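# Transfer plate C15 from nest N1 into nest N3

## Task

Take plate C15 off nest N1 and place it in the landing nest N3, lying flat within N3's locating features and turned so its well A1 is in the N3 corner labelled A1. A small drop of a few millimetres while setting it into N3 is acceptable, but a large drop there counts as failure. Plate C51 must still be on N2, undisturbed, at the end. The result only counts if everything stays put without the robot holding it, so release the plate and move the gripper away before finishing.

## Robot and tools

Robot: a single six-joint arm with a two-finger parallel gripper. Joints, in column order: waist, shoulder, elbow, wrist pitch, wrist yaw, wrist roll; the gripper opening is the seventh value. The base may sit slightly tilted on the table.

Scene frame: origin on the table surface straight below the arm base, +z up, +y to the left when facing along +x. Labelled plates have well A1 at the labelled short end, in the corner on the side opposite the labelled long edge. Every nest has a name sign on the deck beside it.

Cameras: cam_head_left (896x504), cam_head_right (896x504), cam_wrist (616x616). Images arrive with each execute_actions result unless you pass "pictures": false.

Tool execute_actions, argument "actions": a list holding one item or nothing. An empty list just reports the current state. A motion item is {"rows": [...], "steps": n}; n is 1 to 15 (default 15), each step lasting 1/30 s. Each row drives one step; if rows run out, the final row repeats. A wait item is {"steps": n} with n up to 300, counted from the previous result (your own reply time is included). A refused call moves nothing.

Each row is seven plain numbers, each in [-1, 1], for the one arm. The first six are joint offsets, not poses: scaled displacements measured from the joint angles in the latest result that reported them (before any such result in the scene, or for a later call in the same reply, from wherever the arm is when the action begins). They are not relative to the previous row. Scale per 1.0: waist 1.202 rad, shoulder 1.258, elbow 1.238, wrist pitch 2.073, wrist yaw 2.022, wrist roll 2.022. Nominal joint ranges in rad: waist -2.618 to 3.054, shoulder 0.000 to 3.142, elbow 0.000 to 3.142, wrist pitch -1.571 to 1.571, wrist yaw -1.571 to 1.571, wrist roll -2.094 to 2.094. Asking a joint to go more than 0.036 rad beyond a nominal limit gets the call refused; true limits can differ from nominal by up to 0.036 either way, and requests beyond the true limit are clipped there, sometimes with the note "joint sent to its limit" (which may refer to an earlier, still-running action). No note does not prove there is room left. The seventh value is the absolute gripper opening: +1 fully open, -1 closed.

Speed: each step, a joint's target stays within a fixed lead of its measured angle (waist 0.202 rad, shoulder 0.258, elbow 0.238, wrist pitch 0.573, wrist yaw and roll 0.522), and all targets are pulled back if they would move the gripper over 70 mm from where it is measured. Big moves therefore need several actions.

Sagging: a row of zero offsets is not neutral rest; it steers the arm back to the reference angles, and the arm can droop a bit more each action. To hold a posture, make the first call of a reply command offsets back to the desired angles, use zeros in later calls of that reply, and push the aim further whenever a joint still comes up short. Between calls the arm keeps heading for the last row until it has almost stopped or a step is HELD; fingers still in motion finish their travel.

Result lines: Joint positions and Joint velocities list the six joints (rad, rad/s) then the finger-pad gap (m, m/s; 0.094 m is fully open). grip_measured is the measured opening on the command scale; readings may carry a constant error of about 1 mm. "joint command not followed" means the clearance check altered or blocked targets (mounting blocks and posts count as the arm). HELD flags steps where your row was partly or fully not sent. Joint torques follow the joint order without the gripper; they include offsets, scale factors, friction and noise, and are nonzero even in free air. MOTOR HOT appears from 75 °C; at 90 °C the arm halts for 10 s, and at 100 °C motors and gripper go limp and the arm drops; these halts show as OVER-TEMPERATURE FAULT. Avoid holding loads longer than needed.

Gripping: away from -1 and +1 the fingers go to where grip_measured would equal your value. To hold, command roughly 0.03 below grip_measured for a firm grip, less for a gentle one. Pad force tops out near 50 to 62 N (less on thin parts), with a brief spike at first contact.

Tool zoom_image: {"camera": name, "region": [x0, y0, x1, y1]} in pixels of that camera's latest full image, origin top-left, at most 504 by 504; returns an enlarged view.

Tool finished_scene: {"scene": number of the current scene}. Replying with no tool call ends everything.

Avoid: dropping or knocking anything off the table, disturbing C51 on N2, releasing C15 high above N3, slamming or pressing hard, and finishing while still holding the plate. Smooth, economical, quick motions are preferred.

Each tool is called after "Call:" in YAML: its name, and indented under it one key for each argument.

## Session

Call:
execute_actions:
  actions: []

Scene clock: 0.00 s of 6000.00 s.
grip_measured=+1.000
Joint positions: [ 0.659  1.761  1.903 -1.209  0.463 -0.796  0.094]
Joint velocities: [ 0.017 -0.017 -0.002  0.007 -0.022 -0.007  0.   ]
Joint torques (N m, as the arm reports them, + toward a larger angle): no reading
Motor temperatures (°C, as the motors report them): [27 26 27 27 26 26]

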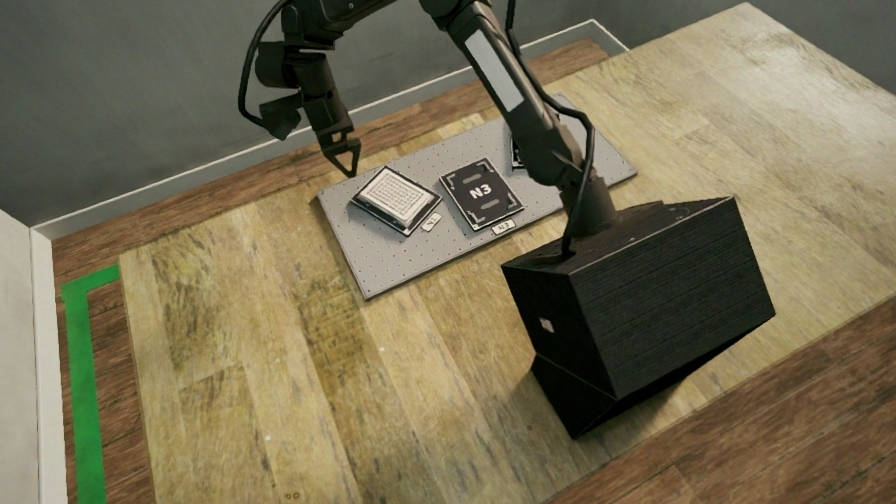

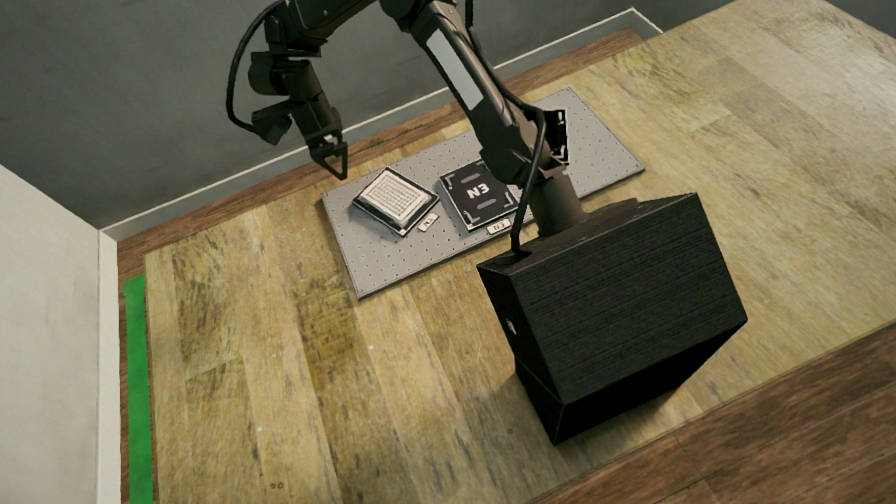

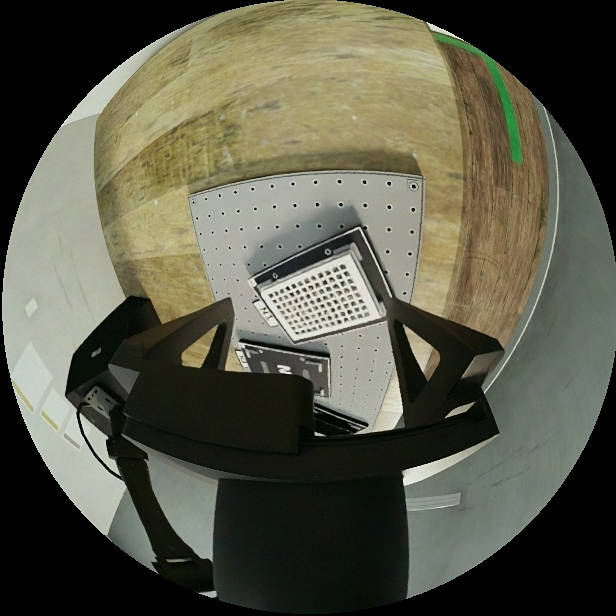

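Call:
zoom_image:
  camera: "cam_head_left"
  region: [220, 60, 660, 310]

Call:
zoom_image:
  camera: "cam_wrist"
  region: [200, 200, 440, 450]

Region (220, 60, 660, 310) of cam_head_left's 896x504 image, scaled by 1.145, with more detail than that image has; it fills the top 286 rows of this view, and the rest is white.

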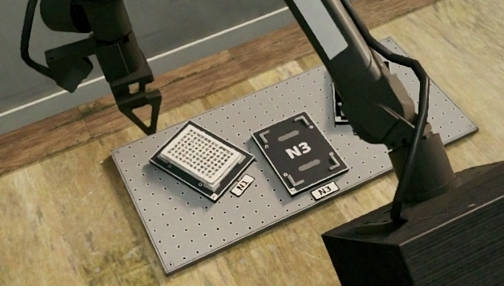

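Region (200, 200, 440, 450) of cam_wrist's 616x616 image, scaled by 2.016, with more detail than that image has; it fills the left 484 columns of this view, and the rest is white.

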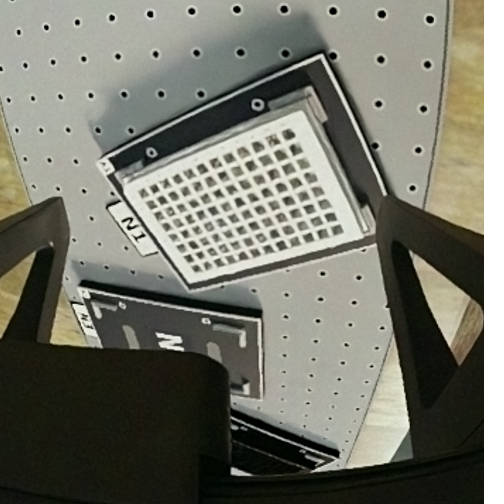

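Call:
execute_actions:
  actions:
    - {"rows":[[-0.3,0,0,0,-0.229,0.394,1]],"steps":15}

Call:
execute_actions:
  actions:
    - {"steps":30}

Scene clock: 36.27 s of 6000.00 s.
grip_measured=+1.000
Joint positions: [ 0.284  1.774  1.903 -1.204  0.036 -0.036  0.094]
Joint velocities: [ 0.139 -0.022 -0.002  0.022 -0.242  0.227  0.   ]
Joint torques (N m, as the arm reports them, + toward a larger angle): [  3.69 -14.32   4.12  -0.72  -0.21   0.03]
Motor temperatures (°C, as the motors report them): [29 32 28 27 26 26]
Steps of this call (steps 1 to 90: nothing new was sent; then 32.77 s passed at rest; steps 91 to 105: all 15 steps of this action). Readings (joint positions):
91: [0.639 1.761 1.903 -1.210 0.400 -0.729]
92: [0.600 1.761 1.903 -1.209 0.307 -0.630]
94: [0.477 1.765 1.903 -1.208 0.190 -0.434]
98: [0.263 1.774 1.903 -1.204 0.105 -0.173]
105: the state above

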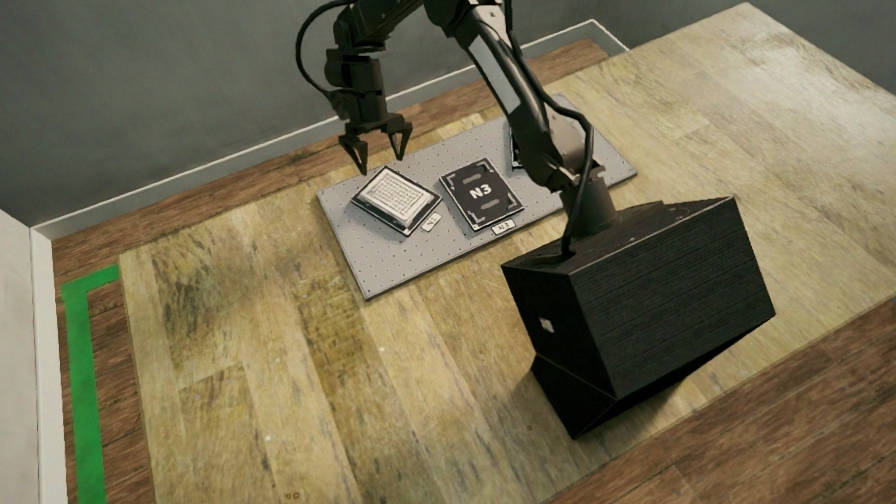

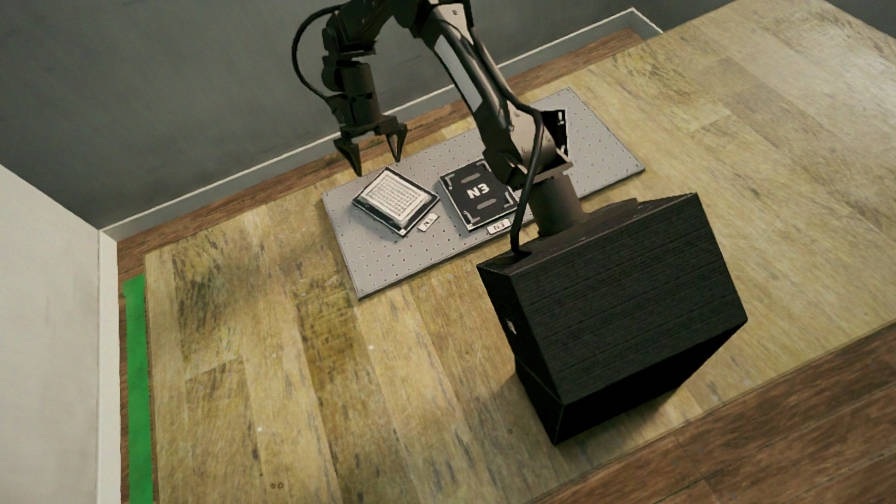

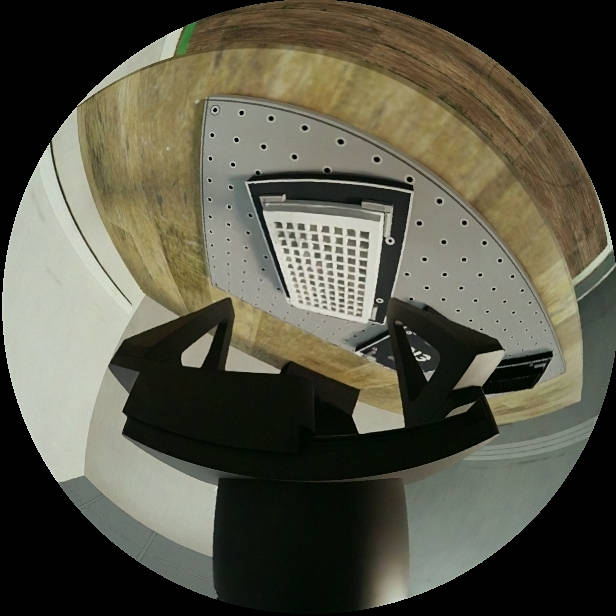

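Scene clock: 37.27 s of 6000.00 s.
grip_measured=+1.000
Joint positions: [ 0.287  1.774  1.903 -1.204  0.014 -0.001  0.094]
Joint velocities: [-0.002 -0.002  0.002  0.022  0.037  0.007  0.   ]
Joint torques (N m, as the arm reports them, + toward a larger angle): [  3.76 -14.17   4.13  -0.71  -0.33   0.01]
Motor temperatures (°C, as the motors report them): [29 32 28 27 26 26]
Steps of this call (steps 1 to 30: the robot went on to your last target). Readings (joint positions):
1: [0.287 1.774 1.903 -1.204 0.030 -0.029]
2: [0.287 1.774 1.903 -1.204 0.026 -0.024]
4: [0.287 1.774 1.903 -1.204 0.022 -0.015]
8: [0.287 1.774 1.903 -1.204 0.018 -0.007]
30: the state above
The arm was judged still, so your last target was given up. Only a new action makes it travel on or press farther. Fingers that are still opening or closing keep moving.

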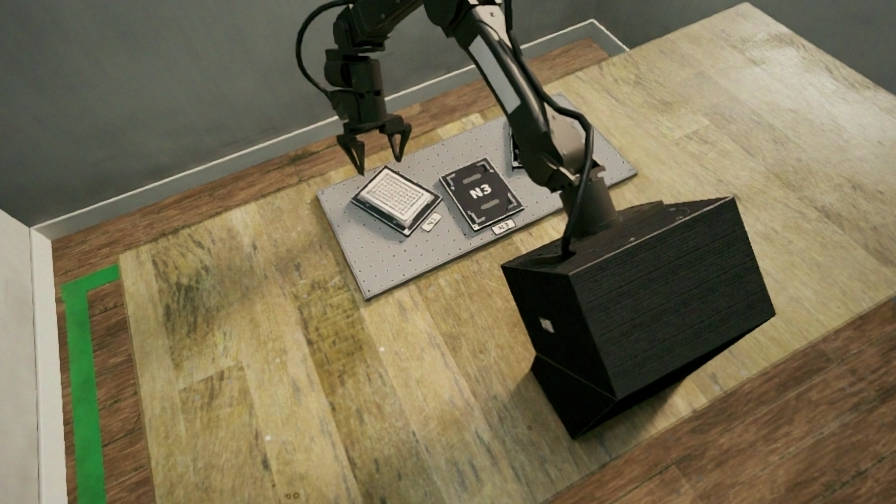

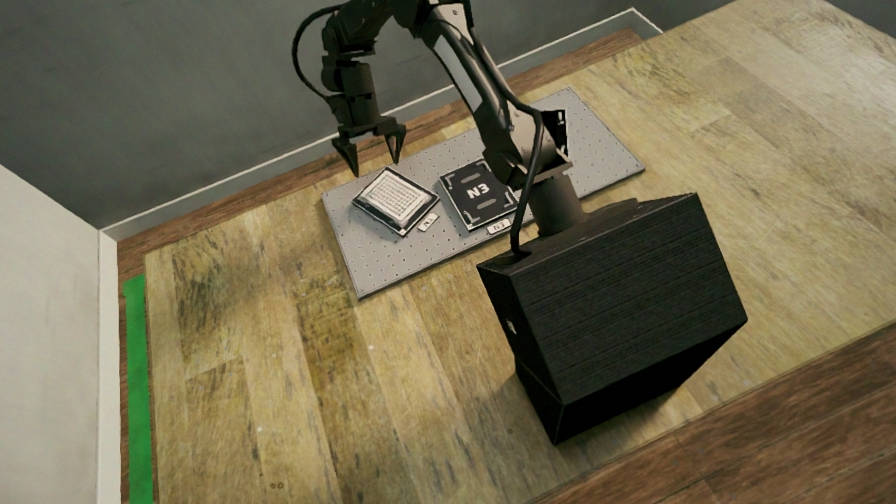

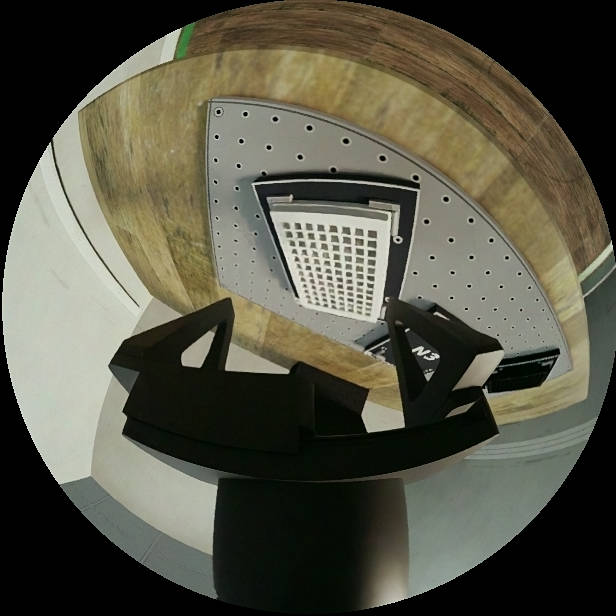

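Call:
execute_actions:
  actions:
    - {"rows":[[0,0.16,0,0.097,0,0,1]],"steps":15}

Call:
execute_actions:
  actions:
    - {"steps":15}

Scene clock: 55.00 s of 6000.00 s.
grip_measured=+1.000
Joint positions: [ 0.308  1.882  1.928 -1.113  0.025  0.016  0.094]
Joint velocities: [-0.022  0.007  0.007 -0.007 -0.037  0.007  0.   ]
Joint torques (N m, as the arm reports them, + toward a larger angle): [ 2.2  -4.59  2.29  0.53 -0.32 -0.12]
Motor temperatures (°C, as the motors report them): [28 35 28 28 26 26]
Steps of this call (steps 1 to 90: nothing new was sent; then 14.23 s passed at rest; steps 91 to 105: all 15 steps of this action). Readings (joint positions):
91: [0.287 1.787 1.904 -1.198 0.015 -0.001]
92: [0.287 1.806 1.911 -1.172 0.015 -0.001]
94: [0.288 1.875 1.915 -1.113 0.020 0.002]
98: [0.308 1.882 1.928 -1.114 0.026 0.012]
105: the state above

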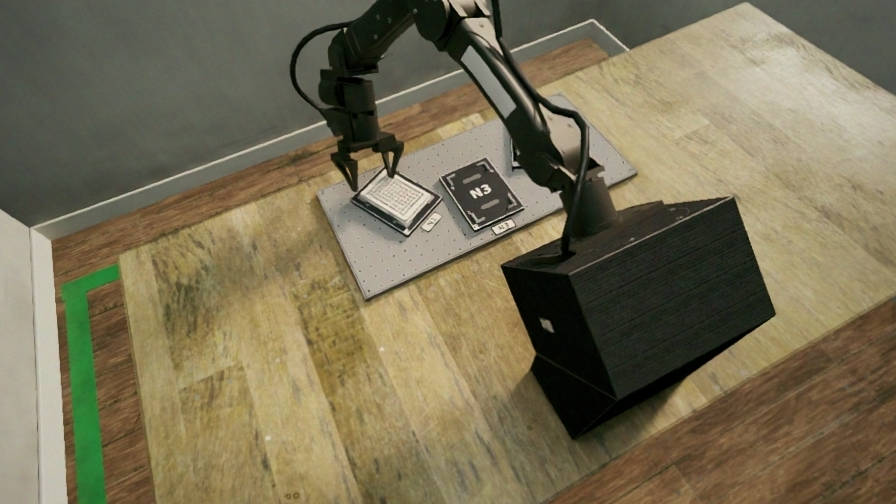

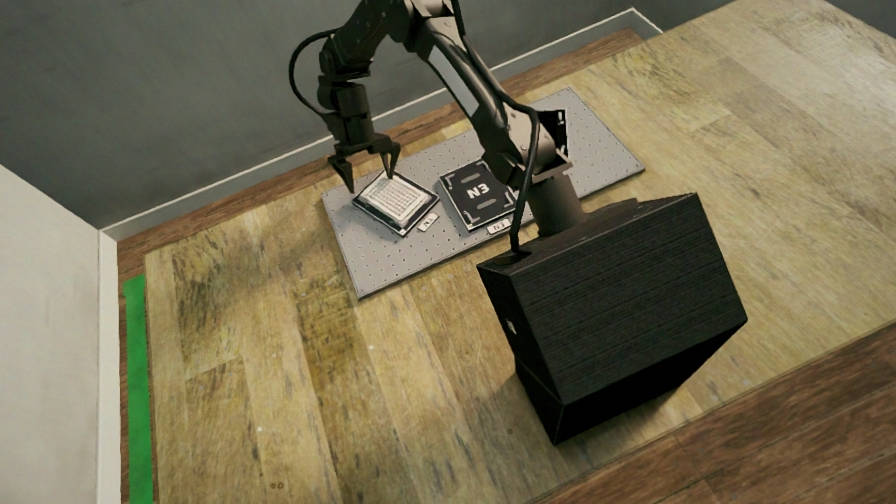

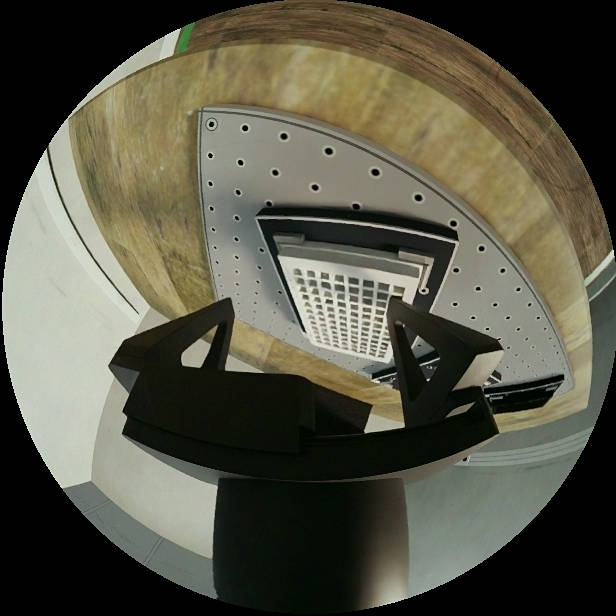

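Scene clock: 55.50 s of 6000.00 s.
grip_measured=+1.000
Joint positions: [ 0.308  1.882  1.928 -1.113  0.025  0.016  0.094]
Joint velocities: [-0.002  0.007  0.002 -0.007 -0.022 -0.007  0.   ]
Joint torques (N m, as the arm reports them, + toward a larger angle): [ 2.1  -4.62  2.13  0.56 -0.3  -0.15]
Motor temperatures (°C, as the motors report them): [28 35 28 28 26 26]
Steps of this call (steps 1 to 15: the robot went on to your last target). Readings (joint positions):
1: [0.308 1.882 1.928 -1.113 0.025 0.016]
2: [0.308 1.882 1.928 -1.113 0.025 0.016]
4: [0.308 1.882 1.928 -1.113 0.025 0.016]
8: [0.308 1.882 1.928 -1.113 0.025 0.016]
15: the state above
The arm was judged still, so your last target was given up. Only a new action makes it travel on or press farther. Fingers that are still opening or closing keep moving.

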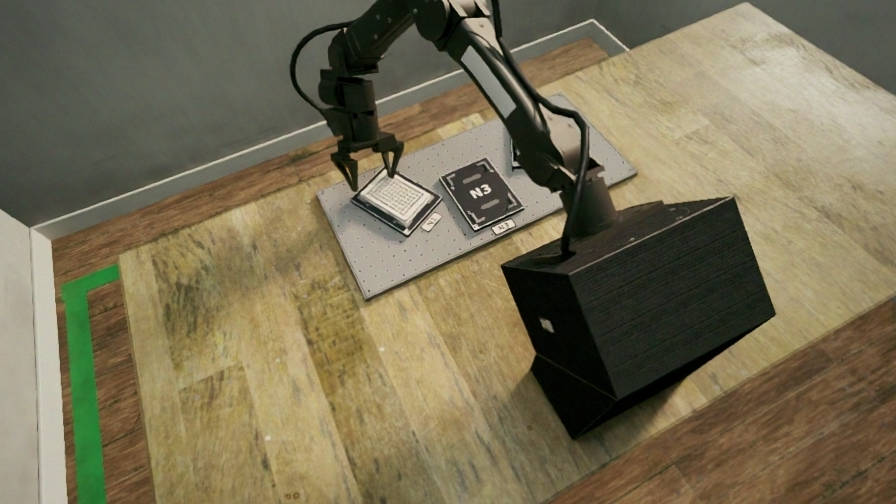

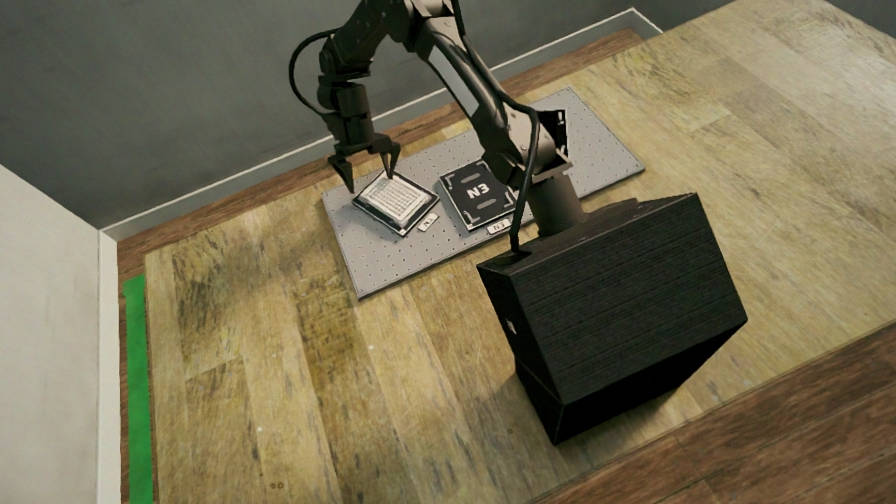

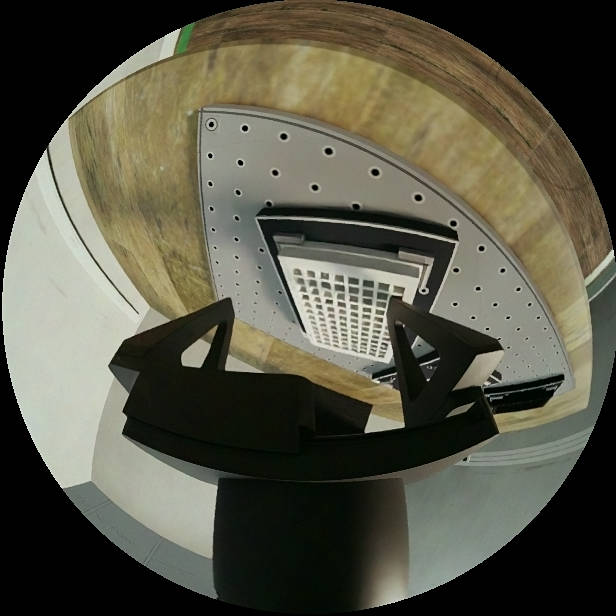

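Call:
execute_actions:
  actions:
    - {"rows":[[0,-0.035,0,0,0,0,1]],"steps":10}

Call:
zoom_image:
  camera: "cam_head_left"
  region: [290, 60, 490, 250]

Call:
zoom_image:
  camera: "cam_head_right"
  region: [290, 60, 490, 250]

Scene clock: 69.47 s of 6000.00 s.
grip_measured=+1.000
Joint positions: [ 0.306  1.859  1.929 -1.116  0.026  0.017  0.094]
Joint velocities: [-0.012  0.012 -0.022  0.066 -0.022 -0.007  0.   ]
Joint torques (N m, as the arm reports them, + toward a larger angle): [  3.6  -15.26   4.05  -0.52  -0.21   0.02]
Motor temperatures (°C, as the motors report them): [28 31 28 28 26 26]
Steps of this call (steps 1 to 90: nothing new was sent; then 10.63 s passed at rest; steps 91 to 100: all 10 steps of this action). Readings (joint positions):
91: [0.309 1.873 1.929 -1.115 0.025 0.017]
92: [0.308 1.869 1.929 -1.116 0.025 0.017]
94: [0.306 1.863 1.929 -1.116 0.026 0.017]
98: [0.306 1.859 1.929 -1.116 0.026 0.017]
100: the state above

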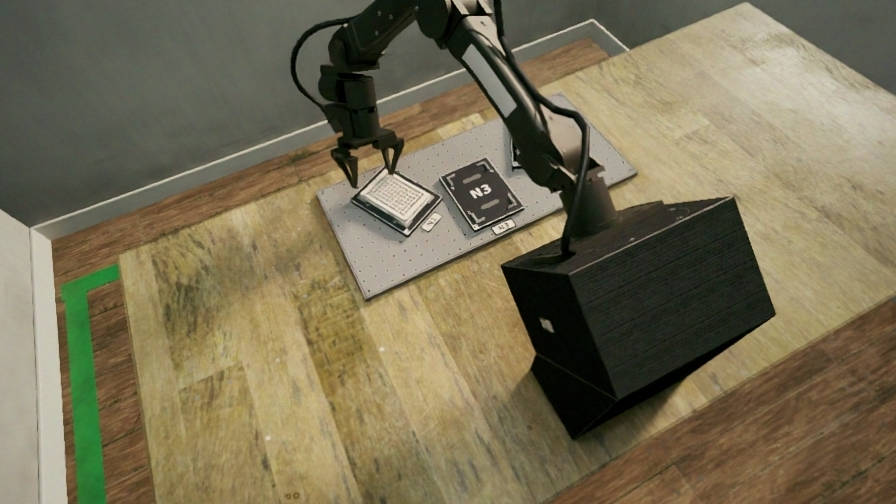

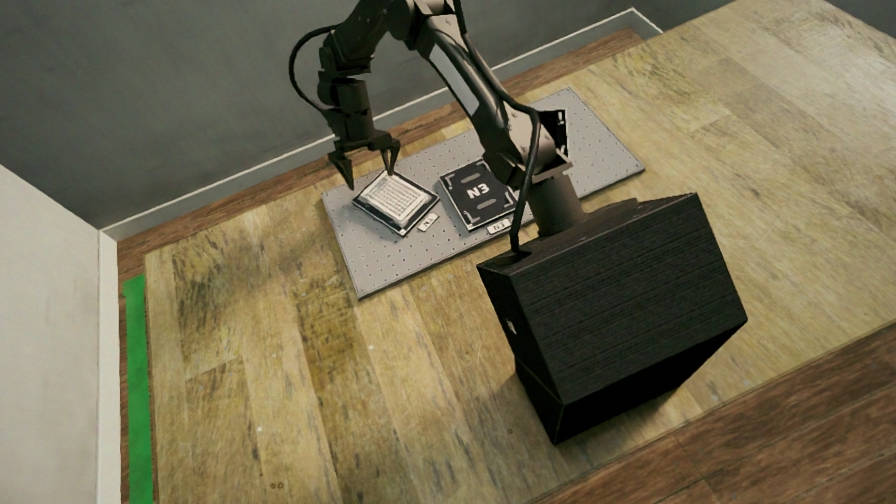

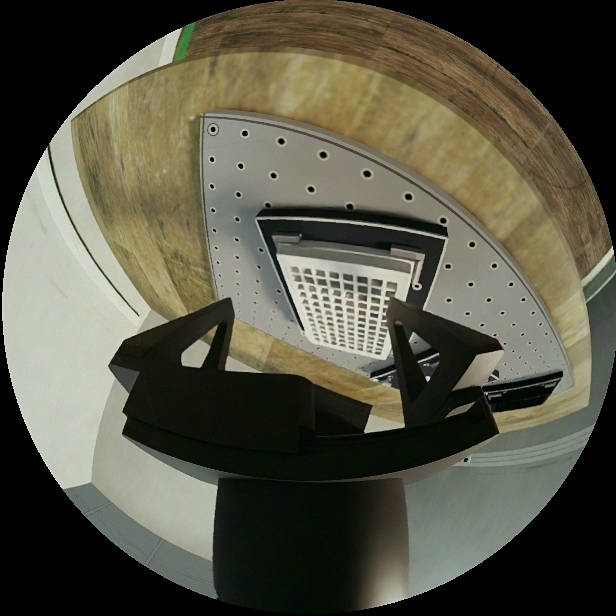

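Region (290, 60, 490, 250) of cam_head_left's 896x504 image, scaled by 2.520, with more detail than that image has; it fills the top 479 rows of this view, and the rest is white.

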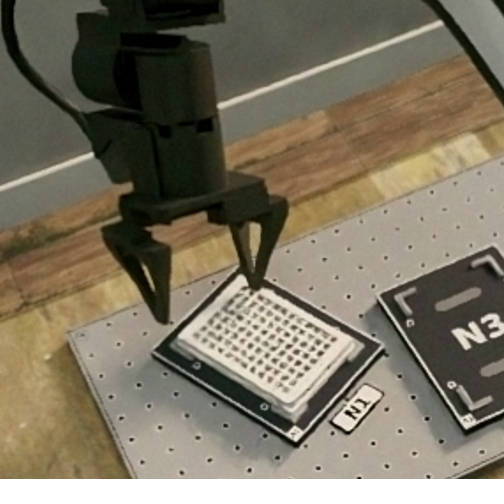

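Region (290, 60, 490, 250) of cam_head_right's 896x504 image, scaled by 2.520, with more detail than that image has; it fills the top 479 rows of this view, and the rest is white.

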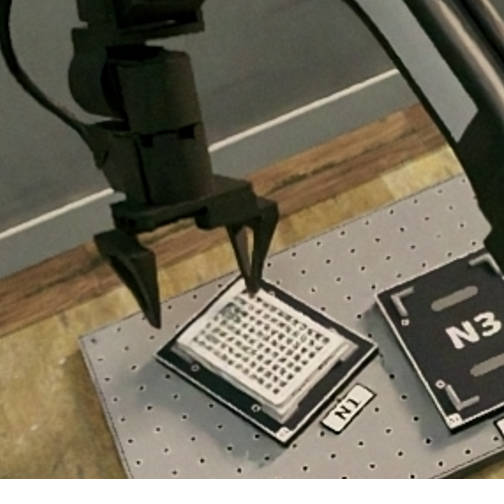

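Call:
execute_actions:
  actions:
    - {"rows":[[0,-0.12,0,0,0,0,1],[0,-0.12,0,0,0,0,1],[0,-0.12,0,0,0,0,1],[-0.05,-0.12,-0.1,-0.025,0,0,1]],"steps":15}

Call:
zoom_image:
  camera: "cam_head_left"
  region: [290, 60, 490, 250]

Scene clock: 92.70 s of 6000.00 s.
grip_measured=+1.000
Joint positions: [ 0.237  1.713  1.813 -1.157  0.031  0.018  0.094]
Joint velocities: [-0.002  0.056 -0.037  0.022 -0.066  0.037  0.   ]
Joint torques (N m, as the arm reports them, + toward a larger angle): [  3.37 -13.44   3.38  -0.69  -0.19  -0.06]
Motor temperatures (°C, as the motors report them): [28 37 28 28 26 26]
Steps of this call (steps 1 to 15: the robot went on to your last target; steps 16 to 90: nothing new was sent; then 19.73 s passed at rest; steps 91 to 105: all 15 steps of this action). Readings (joint positions):
91: [0.306 1.849 1.926 -1.114 0.026 0.017]
92: [0.306 1.832 1.916 -1.116 0.026 0.017]
94: [0.301 1.782 1.899 -1.116 0.024 0.017]
98: [0.250 1.700 1.840 -1.143 0.027 0.017]
105: the state above

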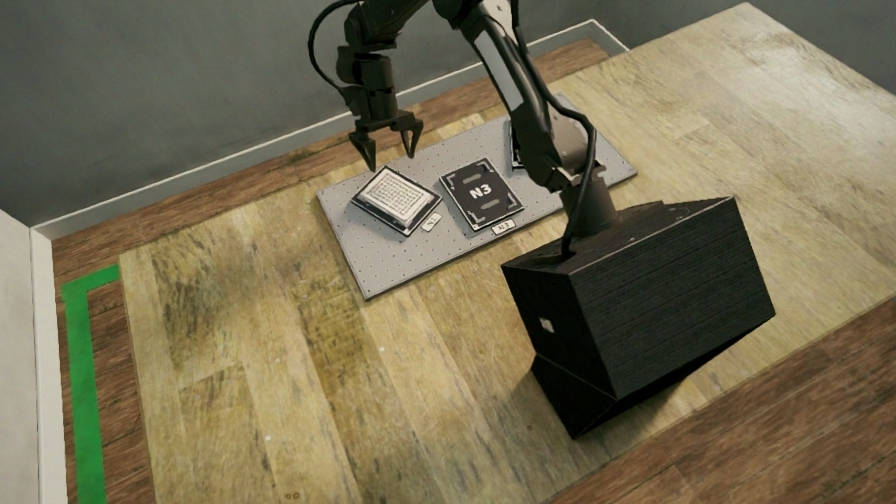

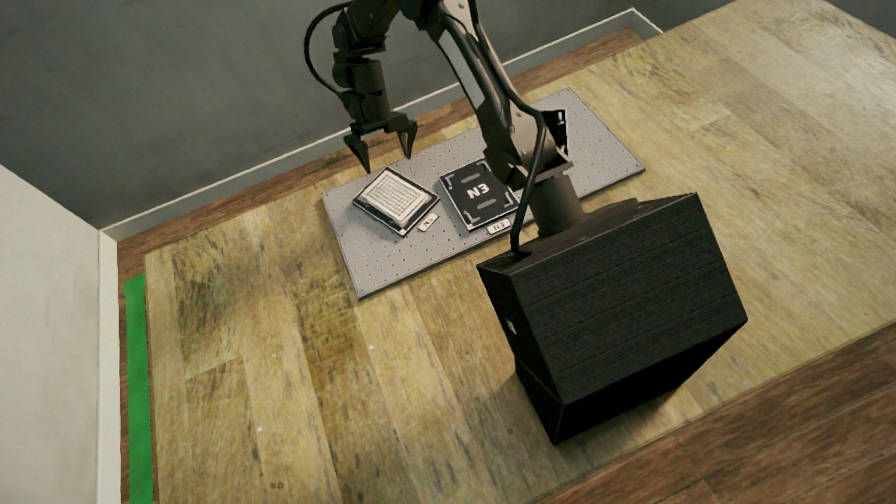

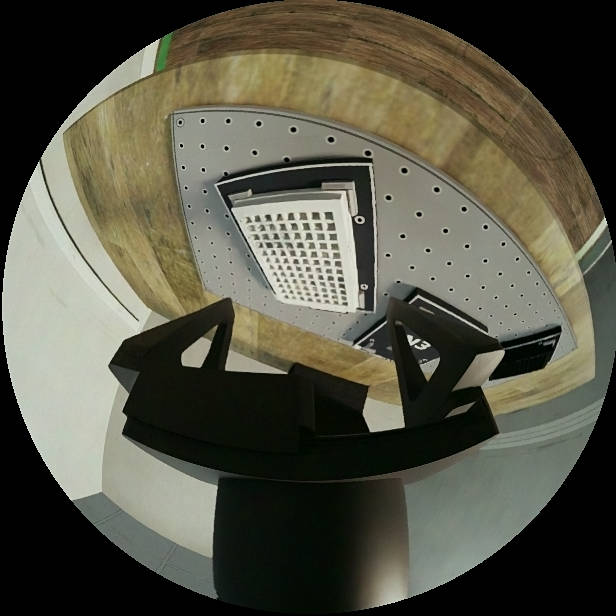

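Region (290, 60, 490, 250) of cam_head_left's 896x504 image, scaled by 2.520, with more detail than that image has; it fills the top 479 rows of this view, and the rest is white.

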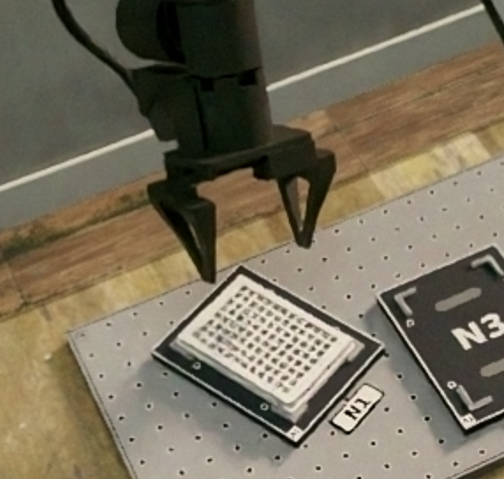

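Call:
execute_actions:
  actions:
    - {"rows":[[0.1,-0.1,-0.1,0.1,0.1,0,1],[0.185,-0.14,-0.2,0.15,0.162,-0.009,1],[0.185,-0.14,-0.3,0.154,0.162,-0.009,1],[0.185,-0.138,-0.344,0.154,0.162,-0.009,1]],"steps":15}

Call:
execute_actions:
  actions:
    - {"steps":20}

Call:
zoom_image:
  camera: "cam_head_left"
  region: [290, 60, 490, 250]

Scene clock: 132.50 s of 6000.00 s.
grip_measured=+1.000
Joint positions: [ 0.456  1.555  1.384 -0.872  0.341  0.007  0.094]
Joint velocities: [-0.027 -0.012 -0.022  0.198  0.066  0.11   0.   ]
Joint torques (N m, as the arm reports them, + toward a larger angle): [  3.42 -11.64   3.5   -0.33  -0.04  -0.1 ]
Motor temperatures (°C, as the motors report them): [28 37 28 28 26 26]
Steps of this call (steps 1 to 15: the robot went on to your last target; steps 16 to 90: nothing new was sent; then 36.30 s passed at rest; steps 91 to 105: all 15 steps of this action). Readings (joint positions):
91: [0.247 1.700 1.791 -1.128 0.061 0.018]
92: [0.276 1.666 1.728 -1.062 0.124 0.018]
94: [0.372 1.583 1.575 -0.965 0.217 0.016]
98: [0.473 1.544 1.406 -0.916 0.279 0.007]
105: the state above

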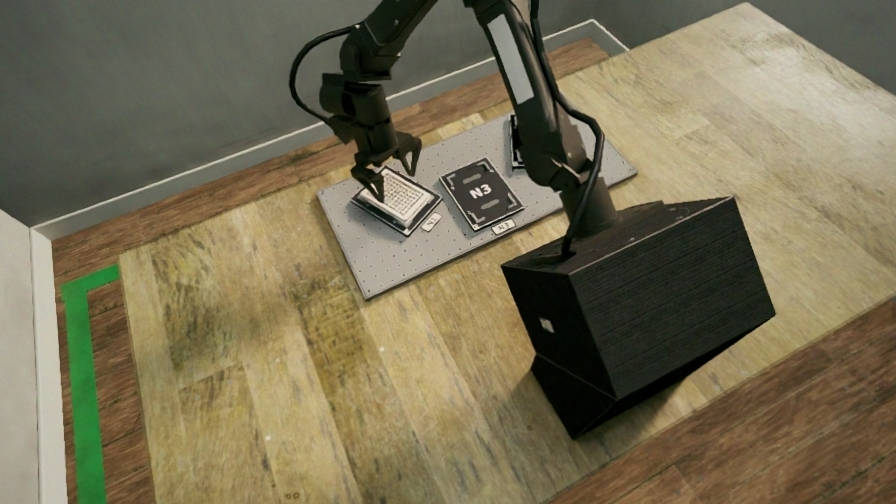

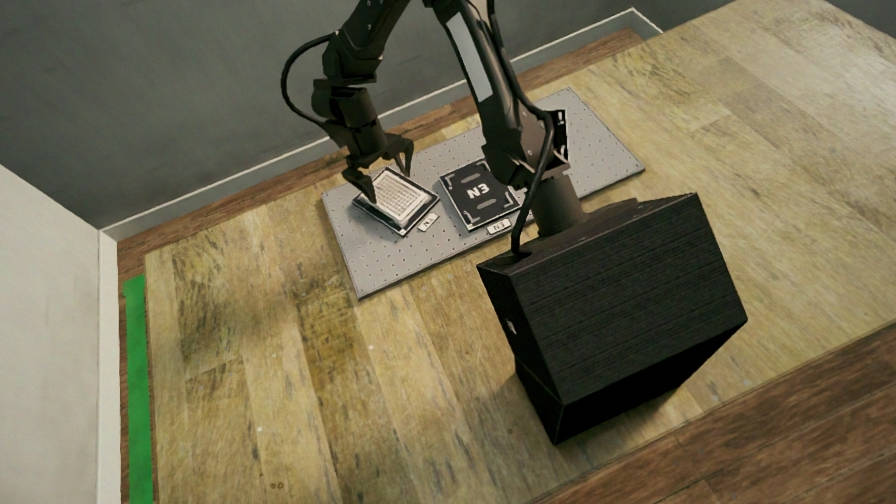

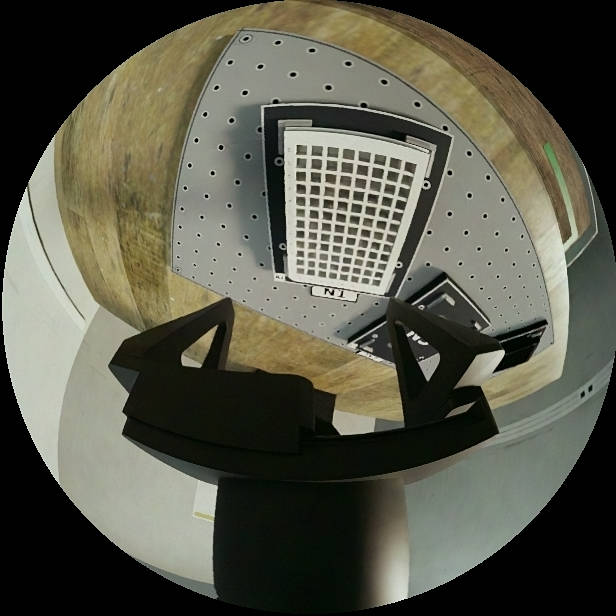

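Scene clock: 133.17 s of 6000.00 s.
grip_measured=+1.000
Joint positions: [ 0.456  1.555  1.384 -0.854  0.354  0.007  0.094]
Joint velocities: [-0.007 -0.002 -0.002 -0.007  0.022 -0.007  0.   ]
Joint torques (N m, as the arm reports them, + toward a larger angle): [  3.63 -11.66   3.83  -0.29  -0.08  -0.05]
Motor temperatures (°C, as the motors report them): [28 37 28 28 26 26]
Steps of this call (steps 1 to 20: the robot went on to your last target). Readings (joint positions):
1: [0.456 1.555 1.384 -0.868 0.343 0.007]
2: [0.456 1.555 1.384 -0.865 0.346 0.007]
4: [0.456 1.555 1.384 -0.860 0.349 0.007]
8: [0.456 1.555 1.384 -0.856 0.352 0.007]
20: the state above

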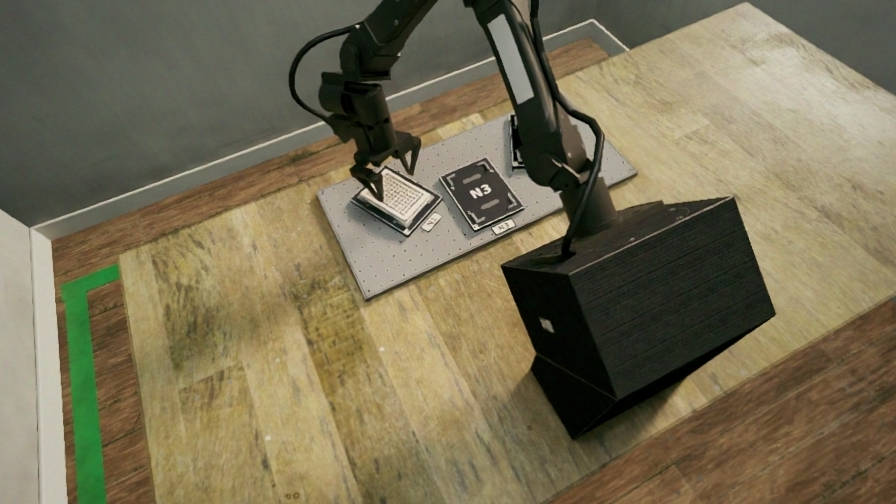

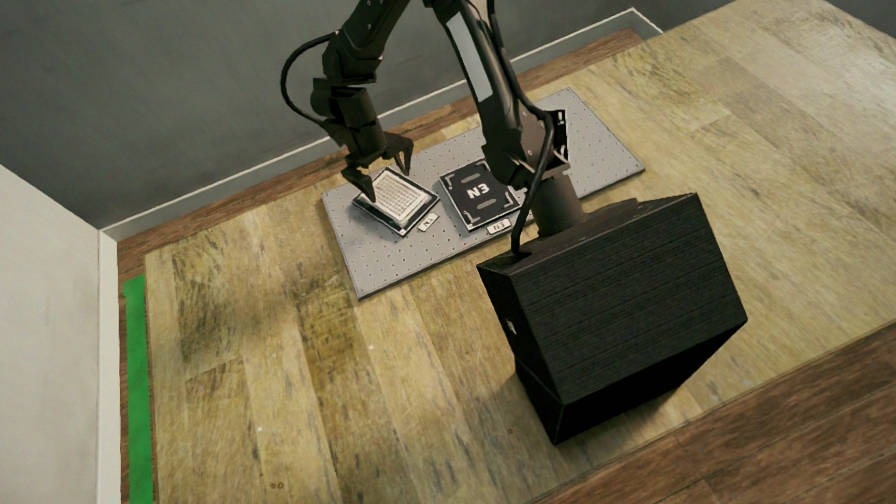

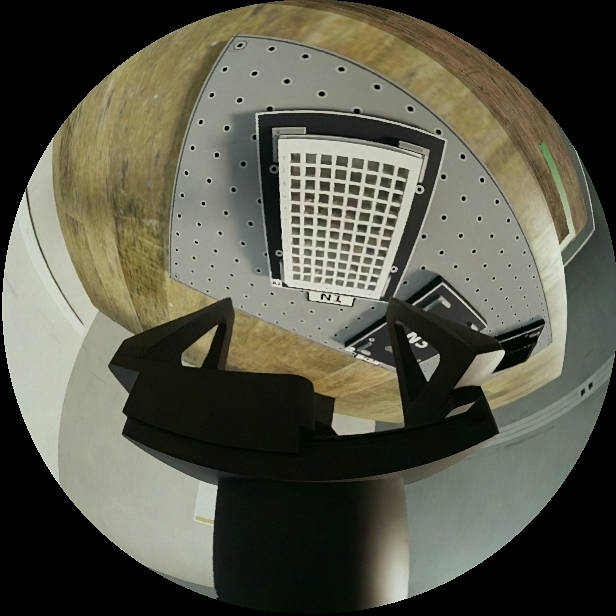

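Region (290, 60, 490, 250) of cam_head_left's 896x504 image, scaled by 2.520, with more detail than that image has; it fills the top 479 rows of this view, and the rest is white.

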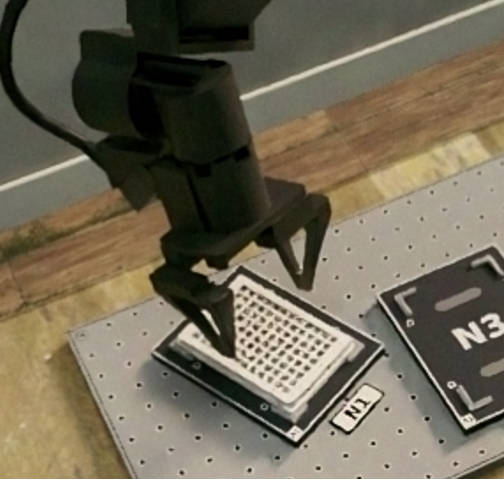

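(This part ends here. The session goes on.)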